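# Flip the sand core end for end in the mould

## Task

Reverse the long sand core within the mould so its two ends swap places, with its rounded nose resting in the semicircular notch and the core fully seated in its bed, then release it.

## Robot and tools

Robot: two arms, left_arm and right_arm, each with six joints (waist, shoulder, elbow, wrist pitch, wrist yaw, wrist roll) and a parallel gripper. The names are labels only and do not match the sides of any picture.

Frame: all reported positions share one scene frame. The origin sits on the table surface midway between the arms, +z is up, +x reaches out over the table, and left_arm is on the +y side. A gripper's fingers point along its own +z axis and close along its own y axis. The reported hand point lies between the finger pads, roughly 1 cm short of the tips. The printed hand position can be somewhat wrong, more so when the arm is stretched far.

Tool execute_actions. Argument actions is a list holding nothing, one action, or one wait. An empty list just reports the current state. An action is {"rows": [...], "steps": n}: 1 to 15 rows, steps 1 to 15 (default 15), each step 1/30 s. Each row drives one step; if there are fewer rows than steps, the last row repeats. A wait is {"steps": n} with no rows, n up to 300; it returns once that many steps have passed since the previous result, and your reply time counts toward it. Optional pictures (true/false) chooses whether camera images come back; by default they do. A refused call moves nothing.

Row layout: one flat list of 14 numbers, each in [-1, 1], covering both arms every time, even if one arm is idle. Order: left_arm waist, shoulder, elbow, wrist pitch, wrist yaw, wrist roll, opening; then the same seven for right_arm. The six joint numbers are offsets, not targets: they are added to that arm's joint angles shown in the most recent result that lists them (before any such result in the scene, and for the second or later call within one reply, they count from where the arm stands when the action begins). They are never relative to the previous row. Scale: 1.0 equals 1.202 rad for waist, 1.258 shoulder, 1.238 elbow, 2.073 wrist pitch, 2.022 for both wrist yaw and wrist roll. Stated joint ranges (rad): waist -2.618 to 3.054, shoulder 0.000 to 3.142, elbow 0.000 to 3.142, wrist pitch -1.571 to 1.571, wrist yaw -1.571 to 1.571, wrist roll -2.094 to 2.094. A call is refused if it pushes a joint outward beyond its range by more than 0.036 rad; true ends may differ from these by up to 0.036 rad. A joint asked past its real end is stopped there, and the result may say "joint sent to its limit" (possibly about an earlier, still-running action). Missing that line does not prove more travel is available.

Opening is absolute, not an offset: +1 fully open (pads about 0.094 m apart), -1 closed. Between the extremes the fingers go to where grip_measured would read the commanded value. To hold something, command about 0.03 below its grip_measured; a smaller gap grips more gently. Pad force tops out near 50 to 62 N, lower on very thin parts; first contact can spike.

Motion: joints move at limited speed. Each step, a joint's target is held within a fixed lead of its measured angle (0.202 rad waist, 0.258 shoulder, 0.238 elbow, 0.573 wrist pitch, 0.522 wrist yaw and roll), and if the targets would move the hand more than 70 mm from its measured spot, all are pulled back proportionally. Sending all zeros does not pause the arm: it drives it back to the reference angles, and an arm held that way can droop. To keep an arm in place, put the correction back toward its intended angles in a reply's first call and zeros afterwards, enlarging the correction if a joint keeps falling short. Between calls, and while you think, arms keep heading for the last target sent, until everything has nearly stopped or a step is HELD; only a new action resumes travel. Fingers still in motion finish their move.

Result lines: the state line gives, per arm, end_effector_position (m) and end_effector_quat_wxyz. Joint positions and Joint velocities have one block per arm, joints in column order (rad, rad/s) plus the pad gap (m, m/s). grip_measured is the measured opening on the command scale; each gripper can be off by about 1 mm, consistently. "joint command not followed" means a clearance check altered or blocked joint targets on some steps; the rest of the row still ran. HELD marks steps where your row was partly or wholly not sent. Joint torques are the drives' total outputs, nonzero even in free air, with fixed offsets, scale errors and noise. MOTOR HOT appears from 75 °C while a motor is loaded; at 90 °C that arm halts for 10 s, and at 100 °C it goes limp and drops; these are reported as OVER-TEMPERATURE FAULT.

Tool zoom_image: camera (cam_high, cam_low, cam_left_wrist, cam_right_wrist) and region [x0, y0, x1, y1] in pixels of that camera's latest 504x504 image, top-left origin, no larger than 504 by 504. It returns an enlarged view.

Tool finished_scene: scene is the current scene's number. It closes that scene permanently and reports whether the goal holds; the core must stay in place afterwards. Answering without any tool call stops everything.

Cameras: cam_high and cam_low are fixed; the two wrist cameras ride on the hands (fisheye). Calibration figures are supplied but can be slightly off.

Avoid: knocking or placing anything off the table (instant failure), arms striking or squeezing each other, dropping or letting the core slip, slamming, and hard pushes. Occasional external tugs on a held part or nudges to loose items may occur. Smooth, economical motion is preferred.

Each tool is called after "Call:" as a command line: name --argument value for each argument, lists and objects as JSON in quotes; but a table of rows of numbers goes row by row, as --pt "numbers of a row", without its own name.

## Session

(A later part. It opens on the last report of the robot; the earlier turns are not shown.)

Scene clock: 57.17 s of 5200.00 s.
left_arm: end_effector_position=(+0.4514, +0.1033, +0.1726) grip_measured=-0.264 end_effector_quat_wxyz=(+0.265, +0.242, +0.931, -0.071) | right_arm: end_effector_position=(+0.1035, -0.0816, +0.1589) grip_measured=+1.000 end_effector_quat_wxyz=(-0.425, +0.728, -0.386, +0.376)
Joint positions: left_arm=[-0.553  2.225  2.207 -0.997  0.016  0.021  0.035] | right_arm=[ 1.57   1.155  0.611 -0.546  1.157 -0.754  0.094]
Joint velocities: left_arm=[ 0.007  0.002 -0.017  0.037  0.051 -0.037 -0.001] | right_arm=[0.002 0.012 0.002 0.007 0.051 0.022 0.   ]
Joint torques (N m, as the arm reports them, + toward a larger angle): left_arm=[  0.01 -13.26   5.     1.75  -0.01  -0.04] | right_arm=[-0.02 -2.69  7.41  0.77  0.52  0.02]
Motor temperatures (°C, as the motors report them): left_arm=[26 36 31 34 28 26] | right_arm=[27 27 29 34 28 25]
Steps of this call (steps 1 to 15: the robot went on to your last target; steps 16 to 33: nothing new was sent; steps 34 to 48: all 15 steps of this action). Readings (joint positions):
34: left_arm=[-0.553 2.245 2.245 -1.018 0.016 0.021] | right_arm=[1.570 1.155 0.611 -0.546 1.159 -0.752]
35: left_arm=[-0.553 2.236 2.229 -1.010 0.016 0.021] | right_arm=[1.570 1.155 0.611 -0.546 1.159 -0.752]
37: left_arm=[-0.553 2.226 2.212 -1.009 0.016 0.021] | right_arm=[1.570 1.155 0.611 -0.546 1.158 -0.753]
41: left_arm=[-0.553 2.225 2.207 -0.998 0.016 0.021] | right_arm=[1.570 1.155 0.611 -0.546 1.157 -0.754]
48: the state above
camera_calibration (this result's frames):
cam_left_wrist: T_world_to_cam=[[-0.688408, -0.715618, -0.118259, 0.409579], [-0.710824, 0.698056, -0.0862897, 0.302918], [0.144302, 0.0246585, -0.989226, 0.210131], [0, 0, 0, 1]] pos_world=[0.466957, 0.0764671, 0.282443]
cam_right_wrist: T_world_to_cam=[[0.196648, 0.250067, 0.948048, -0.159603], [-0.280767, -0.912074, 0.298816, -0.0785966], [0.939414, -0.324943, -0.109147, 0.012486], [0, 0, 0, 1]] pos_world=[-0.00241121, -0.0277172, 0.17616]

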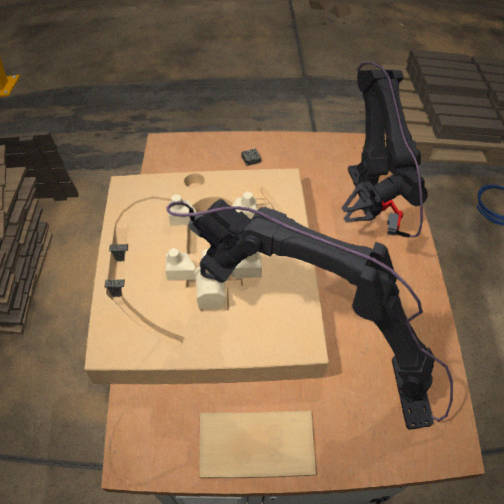

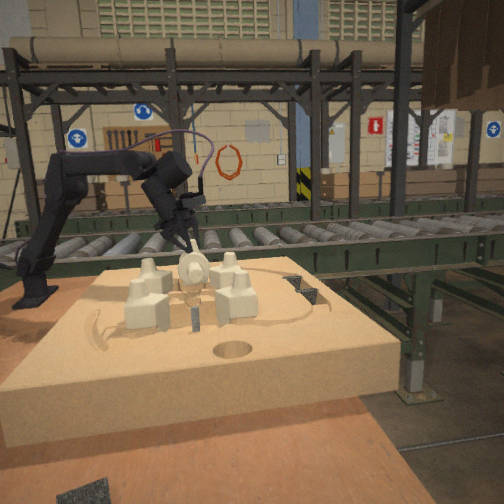

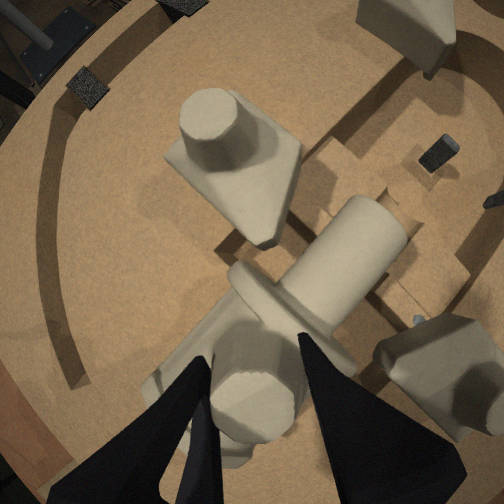

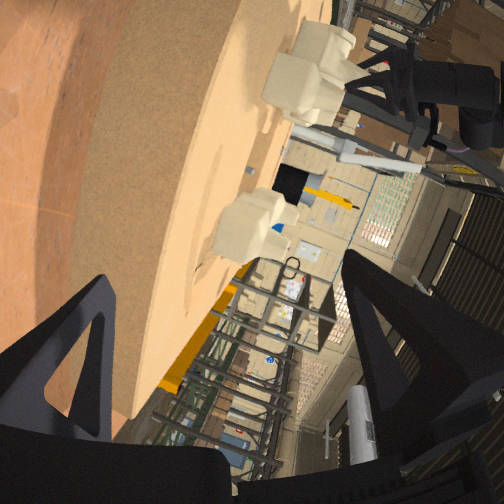

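Resting on the +x edge; shift inward.

Call:
execute_actions --actions '[{"rows":[[0,-0.05,-0.01,0.012,0,0,-0.36,0,0,0,0,0,0,1]],"steps":15}]'

Call:
zoom_image --camera "cam_low" --region '[130,200,260,310]'

Call:
zoom_image --camera "cam_high" --region '[160,240,270,340]'

Scene clock: 58.63 s of 5200.00 s.
left_arm: end_effector_position=(+0.4481, +0.1049, +0.1731) grip_measured=-0.264 end_effector_quat_wxyz=(+0.262, +0.244, +0.931, -0.070) | right_arm: end_effector_position=(+0.1033, -0.0814, +0.1584) grip_measured=+1.000 end_effector_quat_wxyz=(-0.424, +0.729, -0.385, +0.375)
Joint positions: left_arm=[-0.553  2.214  2.194 -1.002  0.017  0.024  0.035] | right_arm=[ 1.57   1.155  0.611 -0.546  1.154 -0.758  0.094]
Joint velocities: left_arm=[ 0.002  0.007 -0.002  0.007 -0.081 -0.037  0.   ] | right_arm=[ 0.007 -0.012  0.007  0.007  0.022  0.037  0.   ]
Joint torques (N m, as the arm reports them, + toward a larger angle): left_arm=[ -0.03 -15.91   6.32   1.47   0.    -0.06] | right_arm=[-0.02 -2.69  7.41  0.77  0.52  0.03]
Motor temperatures (°C, as the motors report them): left_arm=[26 36 31 34 28 26] | right_arm=[27 27 29 34 28 25]
Steps of this call (steps 1 to 15: the robot went on to your last target; steps 16 to 29: nothing new was sent; steps 30 to 44: all 15 steps of this action). Readings (joint positions):
30: left_arm=[-0.553 2.221 2.206 -0.997 0.016 0.021] | right_arm=[1.570 1.155 0.611 -0.546 1.156 -0.755]
31: left_arm=[-0.553 2.218 2.200 -1.000 0.016 0.021] | right_arm=[1.570 1.155 0.611 -0.546 1.156 -0.756]
33: left_arm=[-0.553 2.214 2.195 -1.002 0.017 0.023] | right_arm=[1.570 1.155 0.611 -0.546 1.155 -0.756]
37: left_arm=[-0.553 2.214 2.194 -1.002 0.017 0.023] | right_arm=[1.570 1.155 0.611 -0.546 1.154 -0.758]
44: the state above
camera_calibration (this result's frames):
cam_left_wrist: T_world_to_cam=[[-0.690988, -0.713323, -0.117076, 0.409196], [-0.709427, 0.700273, -0.0795662, 0.297449], [0.138741, 0.0280776, -0.989931, 0.213319], [0, 0, 0, 1]] pos_world=[0.464172, 0.0776032, 0.282745]
cam_right_wrist: T_world_to_cam=[[0.197442, 0.253836, 0.946881, -0.158773], [-0.277895, -0.911781, 0.302373, -0.0791963], [0.940101, -0.322835, -0.109484, 0.0128924], [0, 0, 0, 1]] pos_world=[-0.00277992, -0.0277453, 0.175698]

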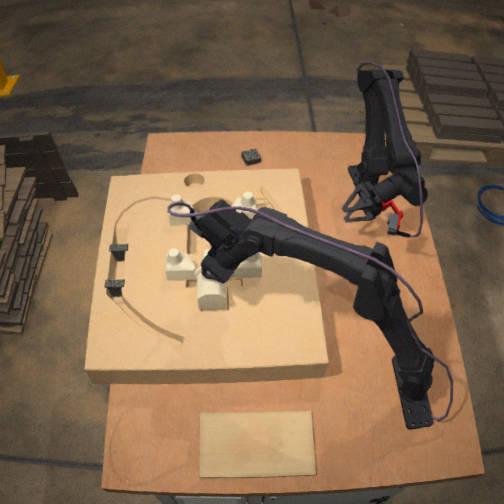

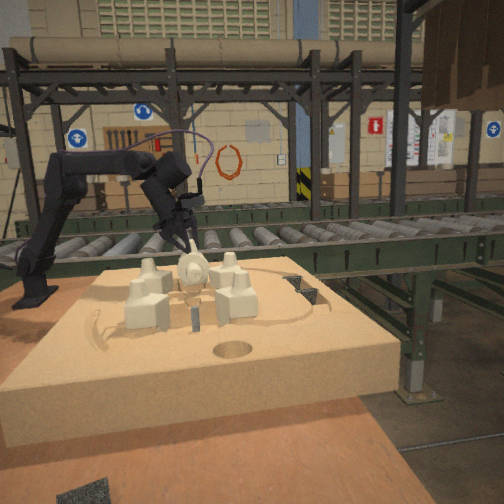

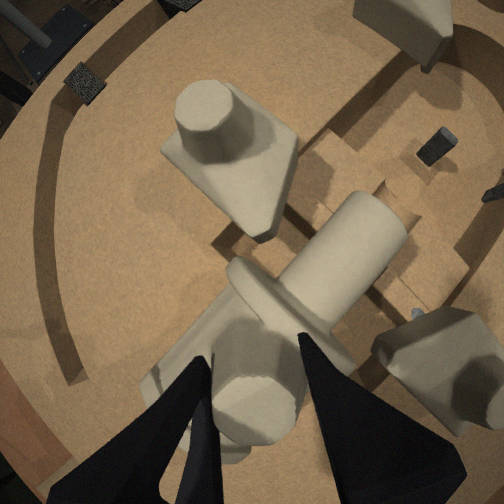

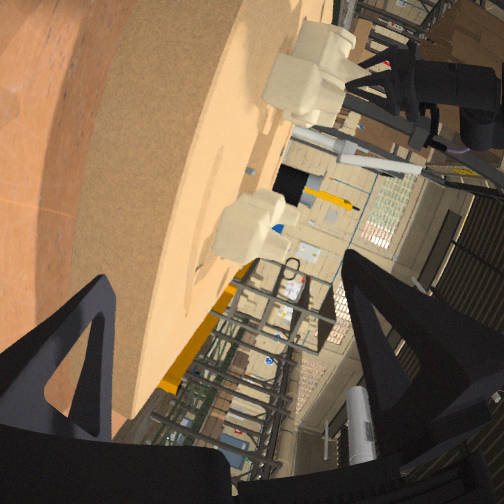

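Region (130, 200, 260, 310) of cam_low's 504x504 image, scaled by 3.877, with more detail than that image has; it fills the top 426 rows of this view, and the rest is white.

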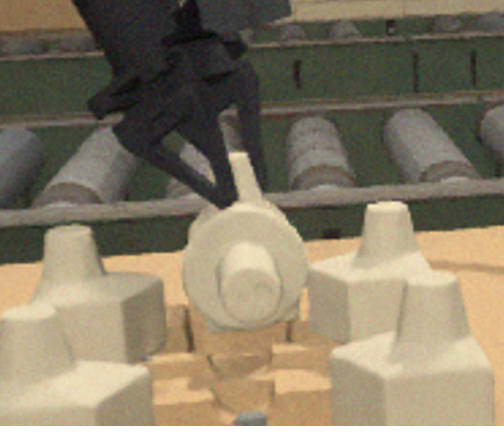

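Region (160, 240, 270, 340) of cam_high's 504x504 image, scaled by 4.582, with more detail than that image has; it fills the top 458 rows of this view, and the rest is white.

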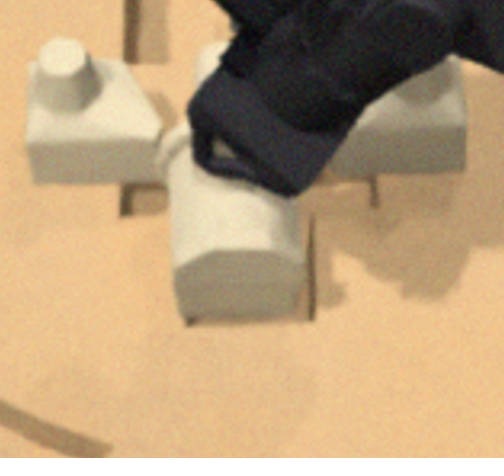

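Call:
execute_actions --actions '[{"rows":[[-0.006,-0.055,0.0,-0.005,0,0,-0.36,0,0,0,0,0,0,1]],"steps":15}]'

Call:
zoom_image --camera "cam_low" --region '[130,200,260,310]'

Call:
zoom_image --camera "cam_high" --region '[160,240,270,340]'

Scene clock: 60.17 s of 5200.00 s.
left_arm: end_effector_position=(+0.4379, +0.1075, +0.1663) grip_measured=-0.264 end_effector_quat_wxyz=(+0.240, +0.249, +0.936, -0.066) | right_arm: end_effector_position=(+0.1031, -0.0812, +0.1580) grip_measured=+1.000 end_effector_quat_wxyz=(-0.423, +0.731, -0.383, +0.375)
Joint positions: left_arm=[-0.556  2.21   2.183 -1.04   0.021  0.028  0.035] | right_arm=[ 1.57   1.155  0.611 -0.546  1.151 -0.761  0.094]
Joint velocities: left_arm=[ 0.007  0.022 -0.002 -0.022 -0.007 -0.051 -0.   ] | right_arm=[-0.007 -0.017  0.002 -0.066  0.007 -0.066  0.   ]
Joint torques (N m, as the arm reports them, + toward a larger angle): left_arm=[ -0.3  -16.72   7.29   1.36  -0.02  -0.07] | right_arm=[-0.03 -2.68  7.41  0.77  0.52  0.02]
Motor temperatures (°C, as the motors report them): left_arm=[26 36 30 34 28 26] | right_arm=[27 27 29 34 28 25]
Steps of this call (steps 1 to 15: the robot went on to your last target; steps 16 to 31: nothing new was sent; steps 32 to 46: all 15 steps of this action). Readings (joint positions):
32: left_arm=[-0.553 2.213 2.194 -1.004 0.017 0.024] | right_arm=[1.570 1.155 0.611 -0.546 1.153 -0.758]
33: left_arm=[-0.553 2.212 2.194 -1.009 0.017 0.024] | right_arm=[1.570 1.155 0.611 -0.546 1.153 -0.759]
35: left_arm=[-0.554 2.210 2.194 -1.019 0.017 0.025] | right_arm=[1.570 1.155 0.611 -0.546 1.152 -0.760]
39: left_arm=[-0.556 2.210 2.186 -1.040 0.022 0.026] | right_arm=[1.570 1.155 0.611 -0.546 1.151 -0.761]
46: the state above
camera_calibration (this result's frames):
cam_left_wrist: T_world_to_cam=[[-0.701681, -0.704958, -0.103334, 0.404657], [-0.705593, 0.707674, -0.0365689, 0.27822], [0.0989063, 0.047252, -0.993974, 0.223922], [0, 0, 0, 1]] pos_world=[0.458103, 0.0777966, 0.274562]
cam_right_wrist: T_world_to_cam=[[0.197948, 0.257514, 0.945782, -0.157987], [-0.275276, -0.91144, 0.305777, -0.0797688], [0.940766, -0.320879, -0.109531, 0.0132119], [0, 0, 0, 1]] pos_world=[-0.00311444, -0.0277814, 0.17526]

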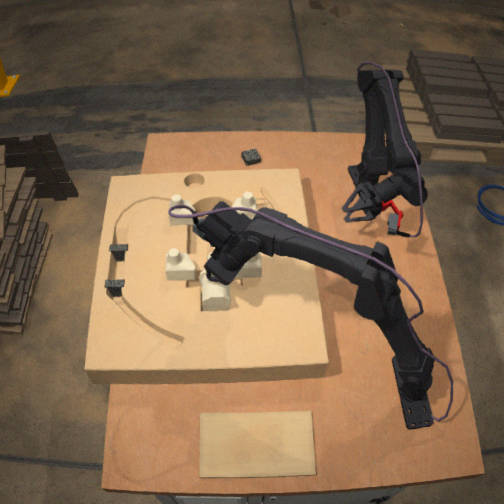

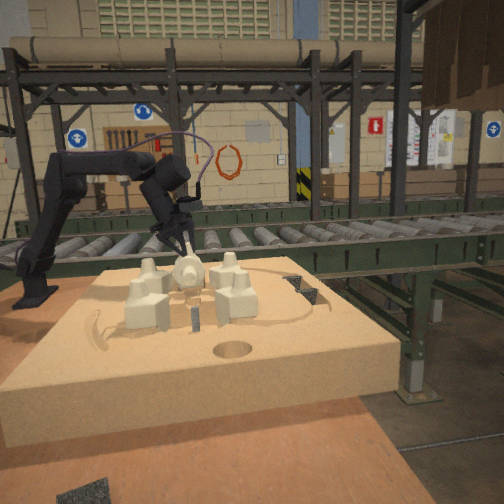

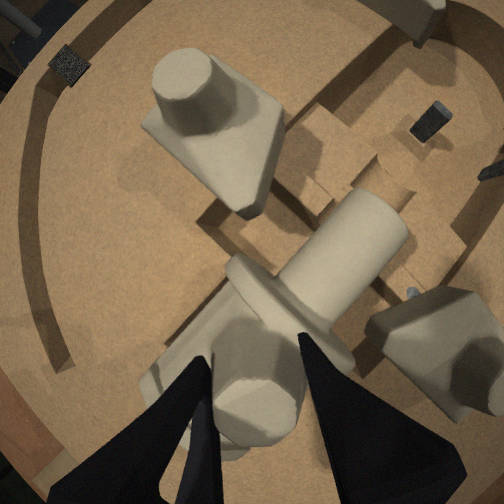

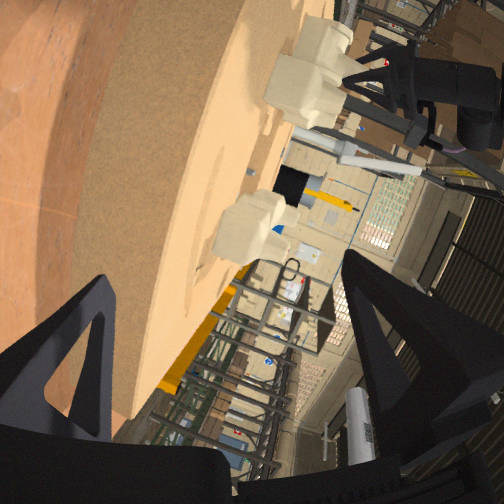

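Region (130, 200, 260, 310) of cam_low's 504x504 image, scaled by 3.877, with more detail than that image has; it fills the top 426 rows of this view, and the rest is white.

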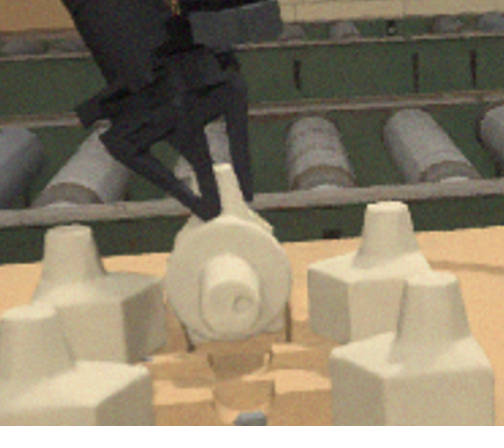

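Region (160, 240, 270, 340) of cam_high's 504x504 image, scaled by 4.582, with more detail than that image has; it fills the top 458 rows of this view, and the rest is white.

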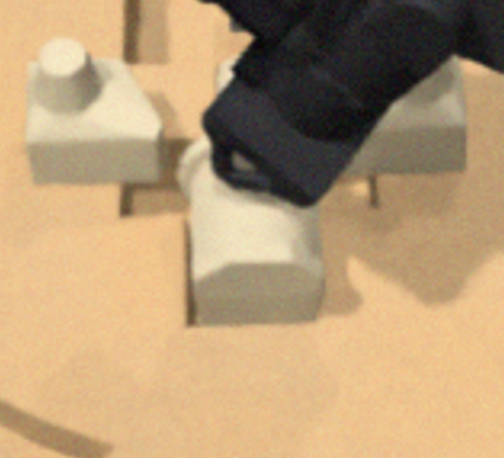

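Likely entered; lower with outward bias.

Call:
execute_actions --actions '[{"rows":[[0,-0.01,0.03,0.06,0,-0.01,-0.36,0,0,0,0,0,0,1]],"steps":15}]' --pictures false

Call:
execute_actions --actions '[{"rows":[[0,-0.01,0.02,0.05,0,0,-0.36,0,0,0,0,0,0,1]],"steps":15}]'

Call:
zoom_image --camera "cam_low" --region '[130,200,260,310]'

Call:
zoom_image --camera "cam_high" --region '[160,240,270,340]'

Scene clock: 61.90 s of 5200.00 s.
left_arm: end_effector_position=(+0.4458, +0.1032, +0.1475) grip_measured=-0.264 end_effector_quat_wxyz=(+0.235, +0.244, +0.938, -0.067) | right_arm: end_effector_position=(+0.1028, -0.0811, +0.1576) grip_measured=+1.000 end_effector_quat_wxyz=(-0.422, +0.732, -0.382, +0.374)
Joint positions: left_arm=[-0.556  2.253  2.183 -1.007  0.021  0.016  0.035] | right_arm=[ 1.57   1.155  0.611 -0.546  1.148 -0.765  0.094]
Joint velocities: left_arm=[-0.007  0.002  0.002  0.051  0.022 -0.007 -0.001] | right_arm=[ 0.002 -0.002 -0.017 -0.022  0.022 -0.022  0.   ]
Joint torques (N m, as the arm reports them, + toward a larger angle): left_arm=[ -0.01 -16.54   9.55   1.84   0.    -0.1 ] | right_arm=[-0.03 -2.7   7.42  0.77  0.53  0.02]
Motor temperatures (°C, as the motors report them): left_arm=[26 37 30 34 28 26] | right_arm=[27 27 29 34 28 25]
Steps of this call (steps 1 to 15: the robot went on to your last target; steps 16 to 37: nothing new was sent; steps 38 to 52: all 15 steps of this action). Readings (joint positions):
38: left_arm=[-0.556 2.212 2.183 -1.036 0.021 0.028] | right_arm=[1.570 1.155 0.611 -0.546 1.151 -0.762]
39: left_arm=[-0.556 2.214 2.183 -1.027 0.021 0.026] | right_arm=[1.570 1.155 0.611 -0.546 1.150 -0.762]
41: left_arm=[-0.556 2.223 2.183 -1.014 0.021 0.022] | right_arm=[1.570 1.155 0.611 -0.546 1.149 -0.763]
45: left_arm=[-0.556 2.245 2.183 -1.008 0.021 0.018] | right_arm=[1.570 1.155 0.611 -0.546 1.149 -0.764]
52: the state above

Scene clock: 62.40 s of 5200.00 s.
left_arm: end_effector_position=(+0.4458, +0.1023, +0.1421) grip_measured=-0.264 end_effector_quat_wxyz=(+0.230, +0.244, +0.939, -0.069) | right_arm: end_effector_position=(+0.1026, -0.0809, +0.1573) grip_measured=+1.000 end_effector_quat_wxyz=(-0.421, +0.733, -0.381, +0.374)
Joint positions: left_arm=[-0.556  2.263  2.183 -1.006  0.027  0.016  0.035] | right_arm=[ 1.57   1.155  0.611 -0.546  1.146 -0.768  0.094]
Joint velocities: left_arm=[-0.012 -0.017 -0.002 -0.051 -0.037  0.037 -0.001] | right_arm=[ 0.012 -0.012  0.002  0.007 -0.037  0.007  0.   ]
Joint torques (N m, as the arm reports them, + toward a larger angle): left_arm=[  0.   -14.05   8.43   1.96  -0.05  -0.03] | right_arm=[-0.01 -2.68  7.44  0.78  0.51  0.01]
Motor temperatures (°C, as the motors report them): left_arm=[26 37 31 34 28 26] | right_arm=[27 27 29 34 28 25]
Steps of this call (steps 1 to 15: all 15 steps of this action). Readings (joint positions):
1: left_arm=[-0.556 2.255 2.183 -1.006 0.021 0.016] | right_arm=[1.570 1.155 0.611 -0.546 1.148 -0.765]
2: left_arm=[-0.556 2.258 2.183 -1.002 0.021 0.016] | right_arm=[1.570 1.155 0.611 -0.546 1.148 -0.766]
4: left_arm=[-0.556 2.263 2.183 -1.006 0.025 0.016] | right_arm=[1.570 1.155 0.611 -0.546 1.147 -0.767]
8: left_arm=[-0.556 2.263 2.183 -1.006 0.027 0.016] | right_arm=[1.570 1.155 0.611 -0.546 1.146 -0.767]
15: the state above
camera_calibration (this result's frames):
cam_left_wrist: T_world_to_cam=[[-0.697951, -0.710812, -0.0872424, 0.40073], [-0.712034, 0.701811, -0.02167, 0.288004], [0.0766309, 0.0469949, -0.995951, 0.209645], [0, 0, 0, 1]] pos_world=[0.468693, 0.0728674, 0.249998]
cam_right_wrist: T_world_to_cam=[[0.199071, 0.264514, 0.943612, -0.156464], [-0.270096, -0.910781, 0.312292, -0.0808543], [0.942029, -0.317034, -0.109866, 0.0138916], [0, 0, 0, 1]] pos_world=[-0.00377724, -0.0278497, 0.174417]

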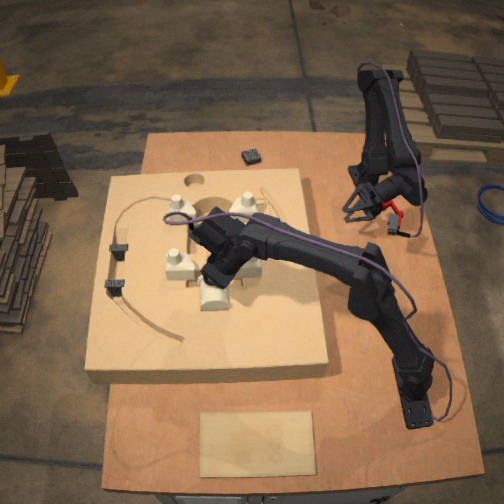

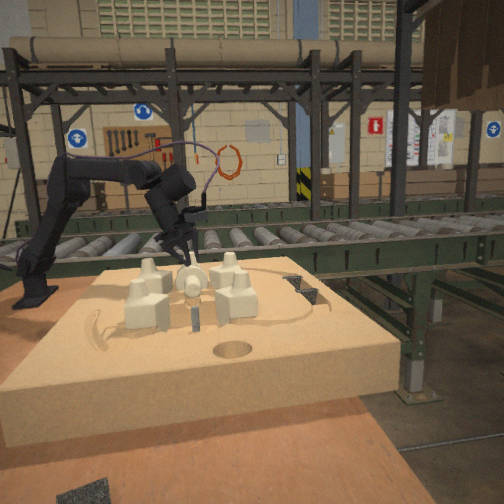

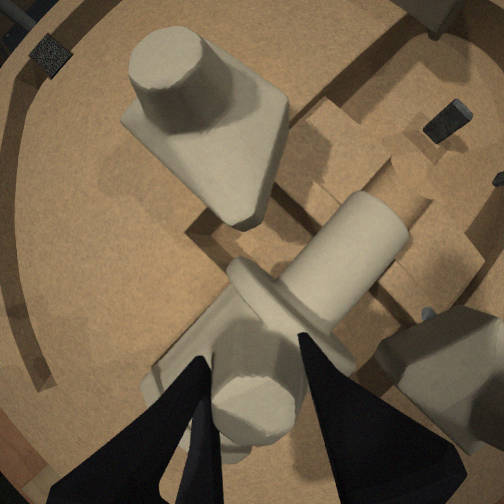

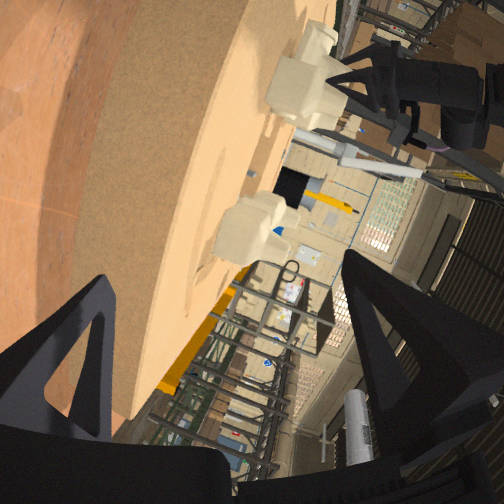

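Region (130, 200, 260, 310) of cam_low's 504x504 image, scaled by 3.877, with more detail than that image has; it fills the top 426 rows of this view, and the rest is white.

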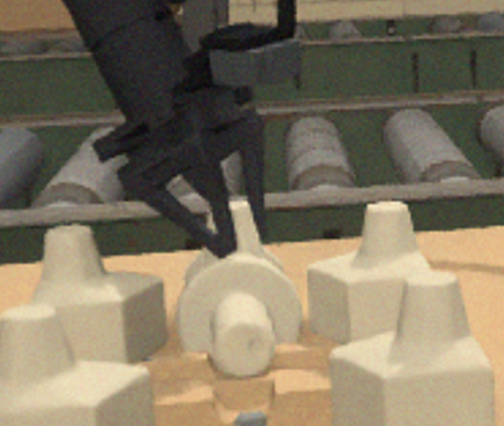

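Region (160, 240, 270, 340) of cam_high's 504x504 image, scaled by 4.582, with more detail than that image has; it fills the top 458 rows of this view, and the rest is white.

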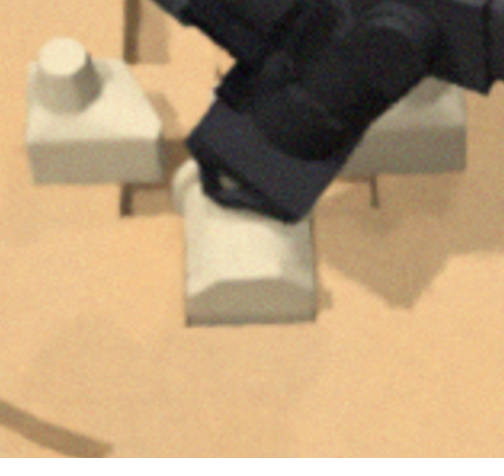

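Call:
execute_actions --actions '[{"rows":[[0,-0.01,0,0.015,0,0,-0.36,0,0,0,0,0,0,1]],"steps":10}]' --pictures false

Call:
execute_actions --actions '[{"rows":[[0,-0.03,0.02,0.02,0,0,0.4,0,0,0,0,0,0,1]],"steps":6}]' --pictures false

Call:
execute_actions --actions '[{"rows":[[0,-0.15,0.02,0.02,0,0,0.4,0,0,0,0,0,0,1]],"steps":15}]'

Call:
zoom_image --camera "cam_low" --region '[130,200,260,310]'

Scene clock: 64.37 s of 5200.00 s.
left_arm: end_effector_position=(+0.4448, +0.1028, +0.1415) grip_measured=-0.264 end_effector_quat_wxyz=(+0.228, +0.245, +0.940, -0.068) | right_arm: end_effector_position=(+0.1024, -0.0807, +0.1569) grip_measured=+1.000 end_effector_quat_wxyz=(-0.420, +0.735, -0.380, +0.374)
Joint positions: left_arm=[-0.556  2.263  2.183 -1.011  0.027  0.016  0.035] | right_arm=[ 1.57   1.155  0.611 -0.546  1.143 -0.771  0.094]
Joint velocities: left_arm=[ 0.007 -0.007  0.002 -0.051  0.051 -0.007 -0.   ] | right_arm=[-0.007  0.007  0.002 -0.051 -0.007 -0.022  0.   ]
Joint torques (N m, as the arm reports them, + toward a larger angle): left_arm=[ -0.01 -13.4    6.28   1.4    0.01  -0.01] | right_arm=[-0.02 -2.7   7.43  0.78  0.52  0.03]
Motor temperatures (°C, as the motors report them): left_arm=[26 37 31 34 28 26] | right_arm=[27 27 29 34 28 25]
Steps of this call (steps 1 to 15: the robot went on to your last target; steps 16 to 49: nothing new was sent; steps 50 to 59: all 10 steps of this action). Readings (joint positions):
50: left_arm=[-0.556 2.263 2.183 -1.008 0.027 0.016] | right_arm=[1.570 1.155 0.611 -0.546 1.145 -0.769]
51: left_arm=[-0.556 2.263 2.183 -1.010 0.027 0.016] | right_arm=[1.570 1.155 0.611 -0.546 1.145 -0.769]
53: left_arm=[-0.556 2.263 2.183 -1.011 0.027 0.016] | right_arm=[1.570 1.155 0.611 -0.546 1.144 -0.770]
57: left_arm=[-0.556 2.263 2.183 -1.011 0.027 0.016] | right_arm=[1.570 1.155 0.611 -0.546 1.143 -0.771]
59: the state above

Scene clock: 64.57 s of 5200.00 s.
left_arm: end_effector_position=(+0.4477, +0.1012, +0.1456) grip_measured=+0.397 end_effector_quat_wxyz=(+0.237, +0.244, +0.938, -0.070) | right_arm: end_effector_position=(+0.1022, -0.0806, +0.1566) grip_measured=+1.000 end_effector_quat_wxyz=(-0.419, +0.736, -0.379, +0.373)
Joint positions: left_arm=[-0.556  2.259  2.183 -0.995  0.027  0.016  0.066] | right_arm=[ 1.57   1.155  0.611 -0.546  1.141 -0.774  0.094]
Joint velocities: left_arm=[-0.007 -0.051 -0.002  0.037 -0.051 -0.022  0.002] | right_arm=[ 0.007 -0.012 -0.012  0.007 -0.051  0.022  0.   ]
Joint torques (N m, as the arm reports them, + toward a larger angle): left_arm=[ -0.06 -14.74   8.49   1.3    0.02  -0.03] | right_arm=[-0.04 -2.69  7.42  0.77  0.53  0.01]
Motor temperatures (°C, as the motors report them): left_arm=[26 37 31 34 28 26] | right_arm=[27 27 29 34 28 25]
Steps of this call (steps 1 to 6: all 6 steps of this action). Readings (joint positions):
1: left_arm=[-0.556 2.263 2.183 -1.010 0.027 0.016] | right_arm=[1.570 1.155 0.611 -0.546 1.143 -0.772]
2: left_arm=[-0.556 2.263 2.183 -1.007 0.027 0.016] | right_arm=[1.570 1.155 0.611 -0.546 1.142 -0.772]
4: left_arm=[-0.556 2.260 2.183 -1.000 0.027 0.016] | right_arm=[1.570 1.155 0.611 -0.546 1.141 -0.773]
6: the state above

Scene clock: 65.07 s of 5200.00 s.
left_arm: end_effector_position=(+0.4412, +0.1046, +0.2591) grip_measured=+0.398 end_effector_quat_wxyz=(+0.349, +0.236, +0.901, -0.097) | right_arm: end_effector_position=(+0.1020, -0.0805, +0.1562) grip_measured=+1.000 end_effector_quat_wxyz=(-0.418, +0.737, -0.377, +0.373)
Joint positions: left_arm=[-0.556  2.065  2.195 -0.959  0.027  0.016  0.066] | right_arm=[ 1.57   1.155  0.611 -0.546  1.138 -0.777  0.094]
Joint velocities: left_arm=[ 0.007  0.085  0.022 -0.081 -0.022 -0.037 -0.   ] | right_arm=[-0.007  0.002 -0.002  0.051  0.022 -0.007  0.   ]
Joint torques (N m, as the arm reports them, + toward a larger angle): left_arm=[  0.   -10.88   7.41   1.5    0.01  -0.05] | right_arm=[-0.02 -2.7   7.4   0.77  0.52  0.02]
Motor temperatures (°C, as the motors report them): left_arm=[26 37 31 34 28 26] | right_arm=[27 27 29 34 28 25]
Steps of this call (steps 1 to 15: all 15 steps of this action). Readings (joint positions):
1: left_arm=[-0.556 2.252 2.183 -0.993 0.027 0.016] | right_arm=[1.570 1.155 0.611 -0.546 1.141 -0.774]
2: left_arm=[-0.556 2.244 2.183 -0.997 0.027 0.016] | right_arm=[1.570 1.155 0.611 -0.546 1.140 -0.775]
4: left_arm=[-0.556 2.210 2.183 -0.997 0.027 0.016] | right_arm=[1.570 1.155 0.611 -0.546 1.140 -0.775]
8: left_arm=[-0.556 2.115 2.183 -0.984 0.027 0.016] | right_arm=[1.570 1.155 0.611 -0.546 1.139 -0.776]
15: the state above
camera_calibration (this result's frames):
cam_left_wrist: T_world_to_cam=[[-0.670337, -0.725399, -0.156346, 0.416647], [-0.679287, 0.684668, -0.264195, 0.335794], [0.298692, -0.0708958, -0.951713, 0.229273], [0, 0, 0, 1]] pos_world=[0.438913, 0.0885828, 0.372059]
cam_right_wrist: T_world_to_cam=[[0.200513, 0.273959, 0.940607, -0.154396], [-0.263018, -0.909804, 0.321057, -0.0822966], [0.943725, -0.311772, -0.110372, 0.0148304], [0, 0, 0, 1]] pos_world=[-0.00468298, -0.027952, 0.173284]

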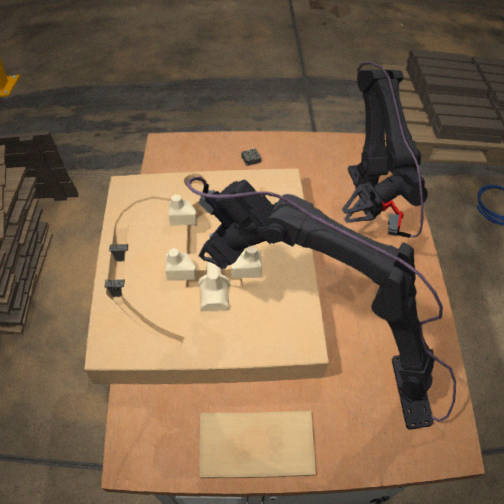

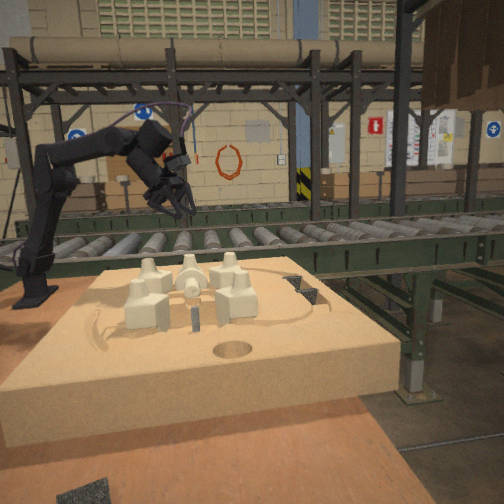

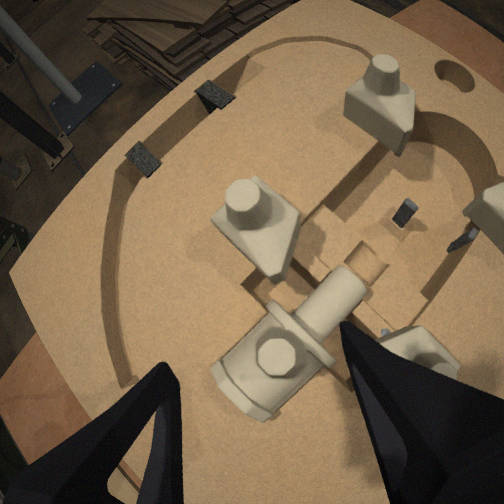

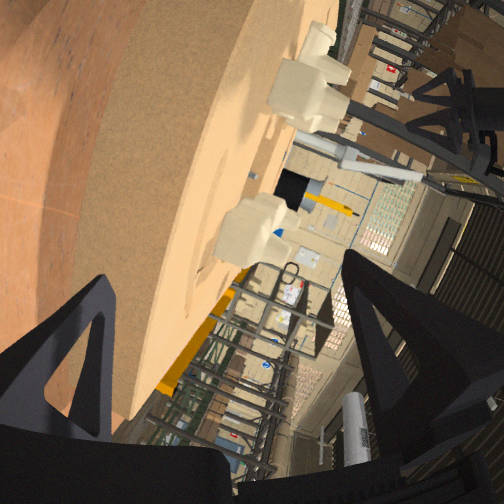

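Region (130, 200, 260, 310) of cam_low's 504x504 image, scaled by 3.877, with more detail than that image has; it fills the top 426 rows of this view, and the rest is white.

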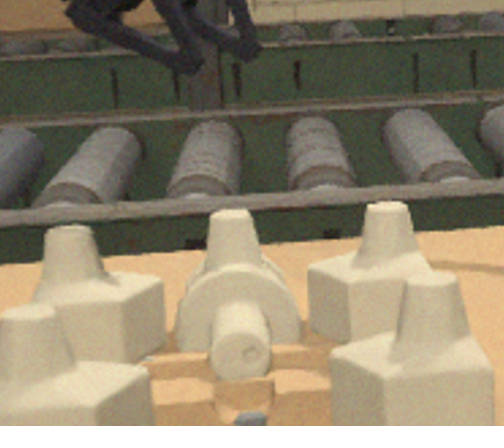

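Call:
finished_scene --scene 2

The scene is finished: the task was done.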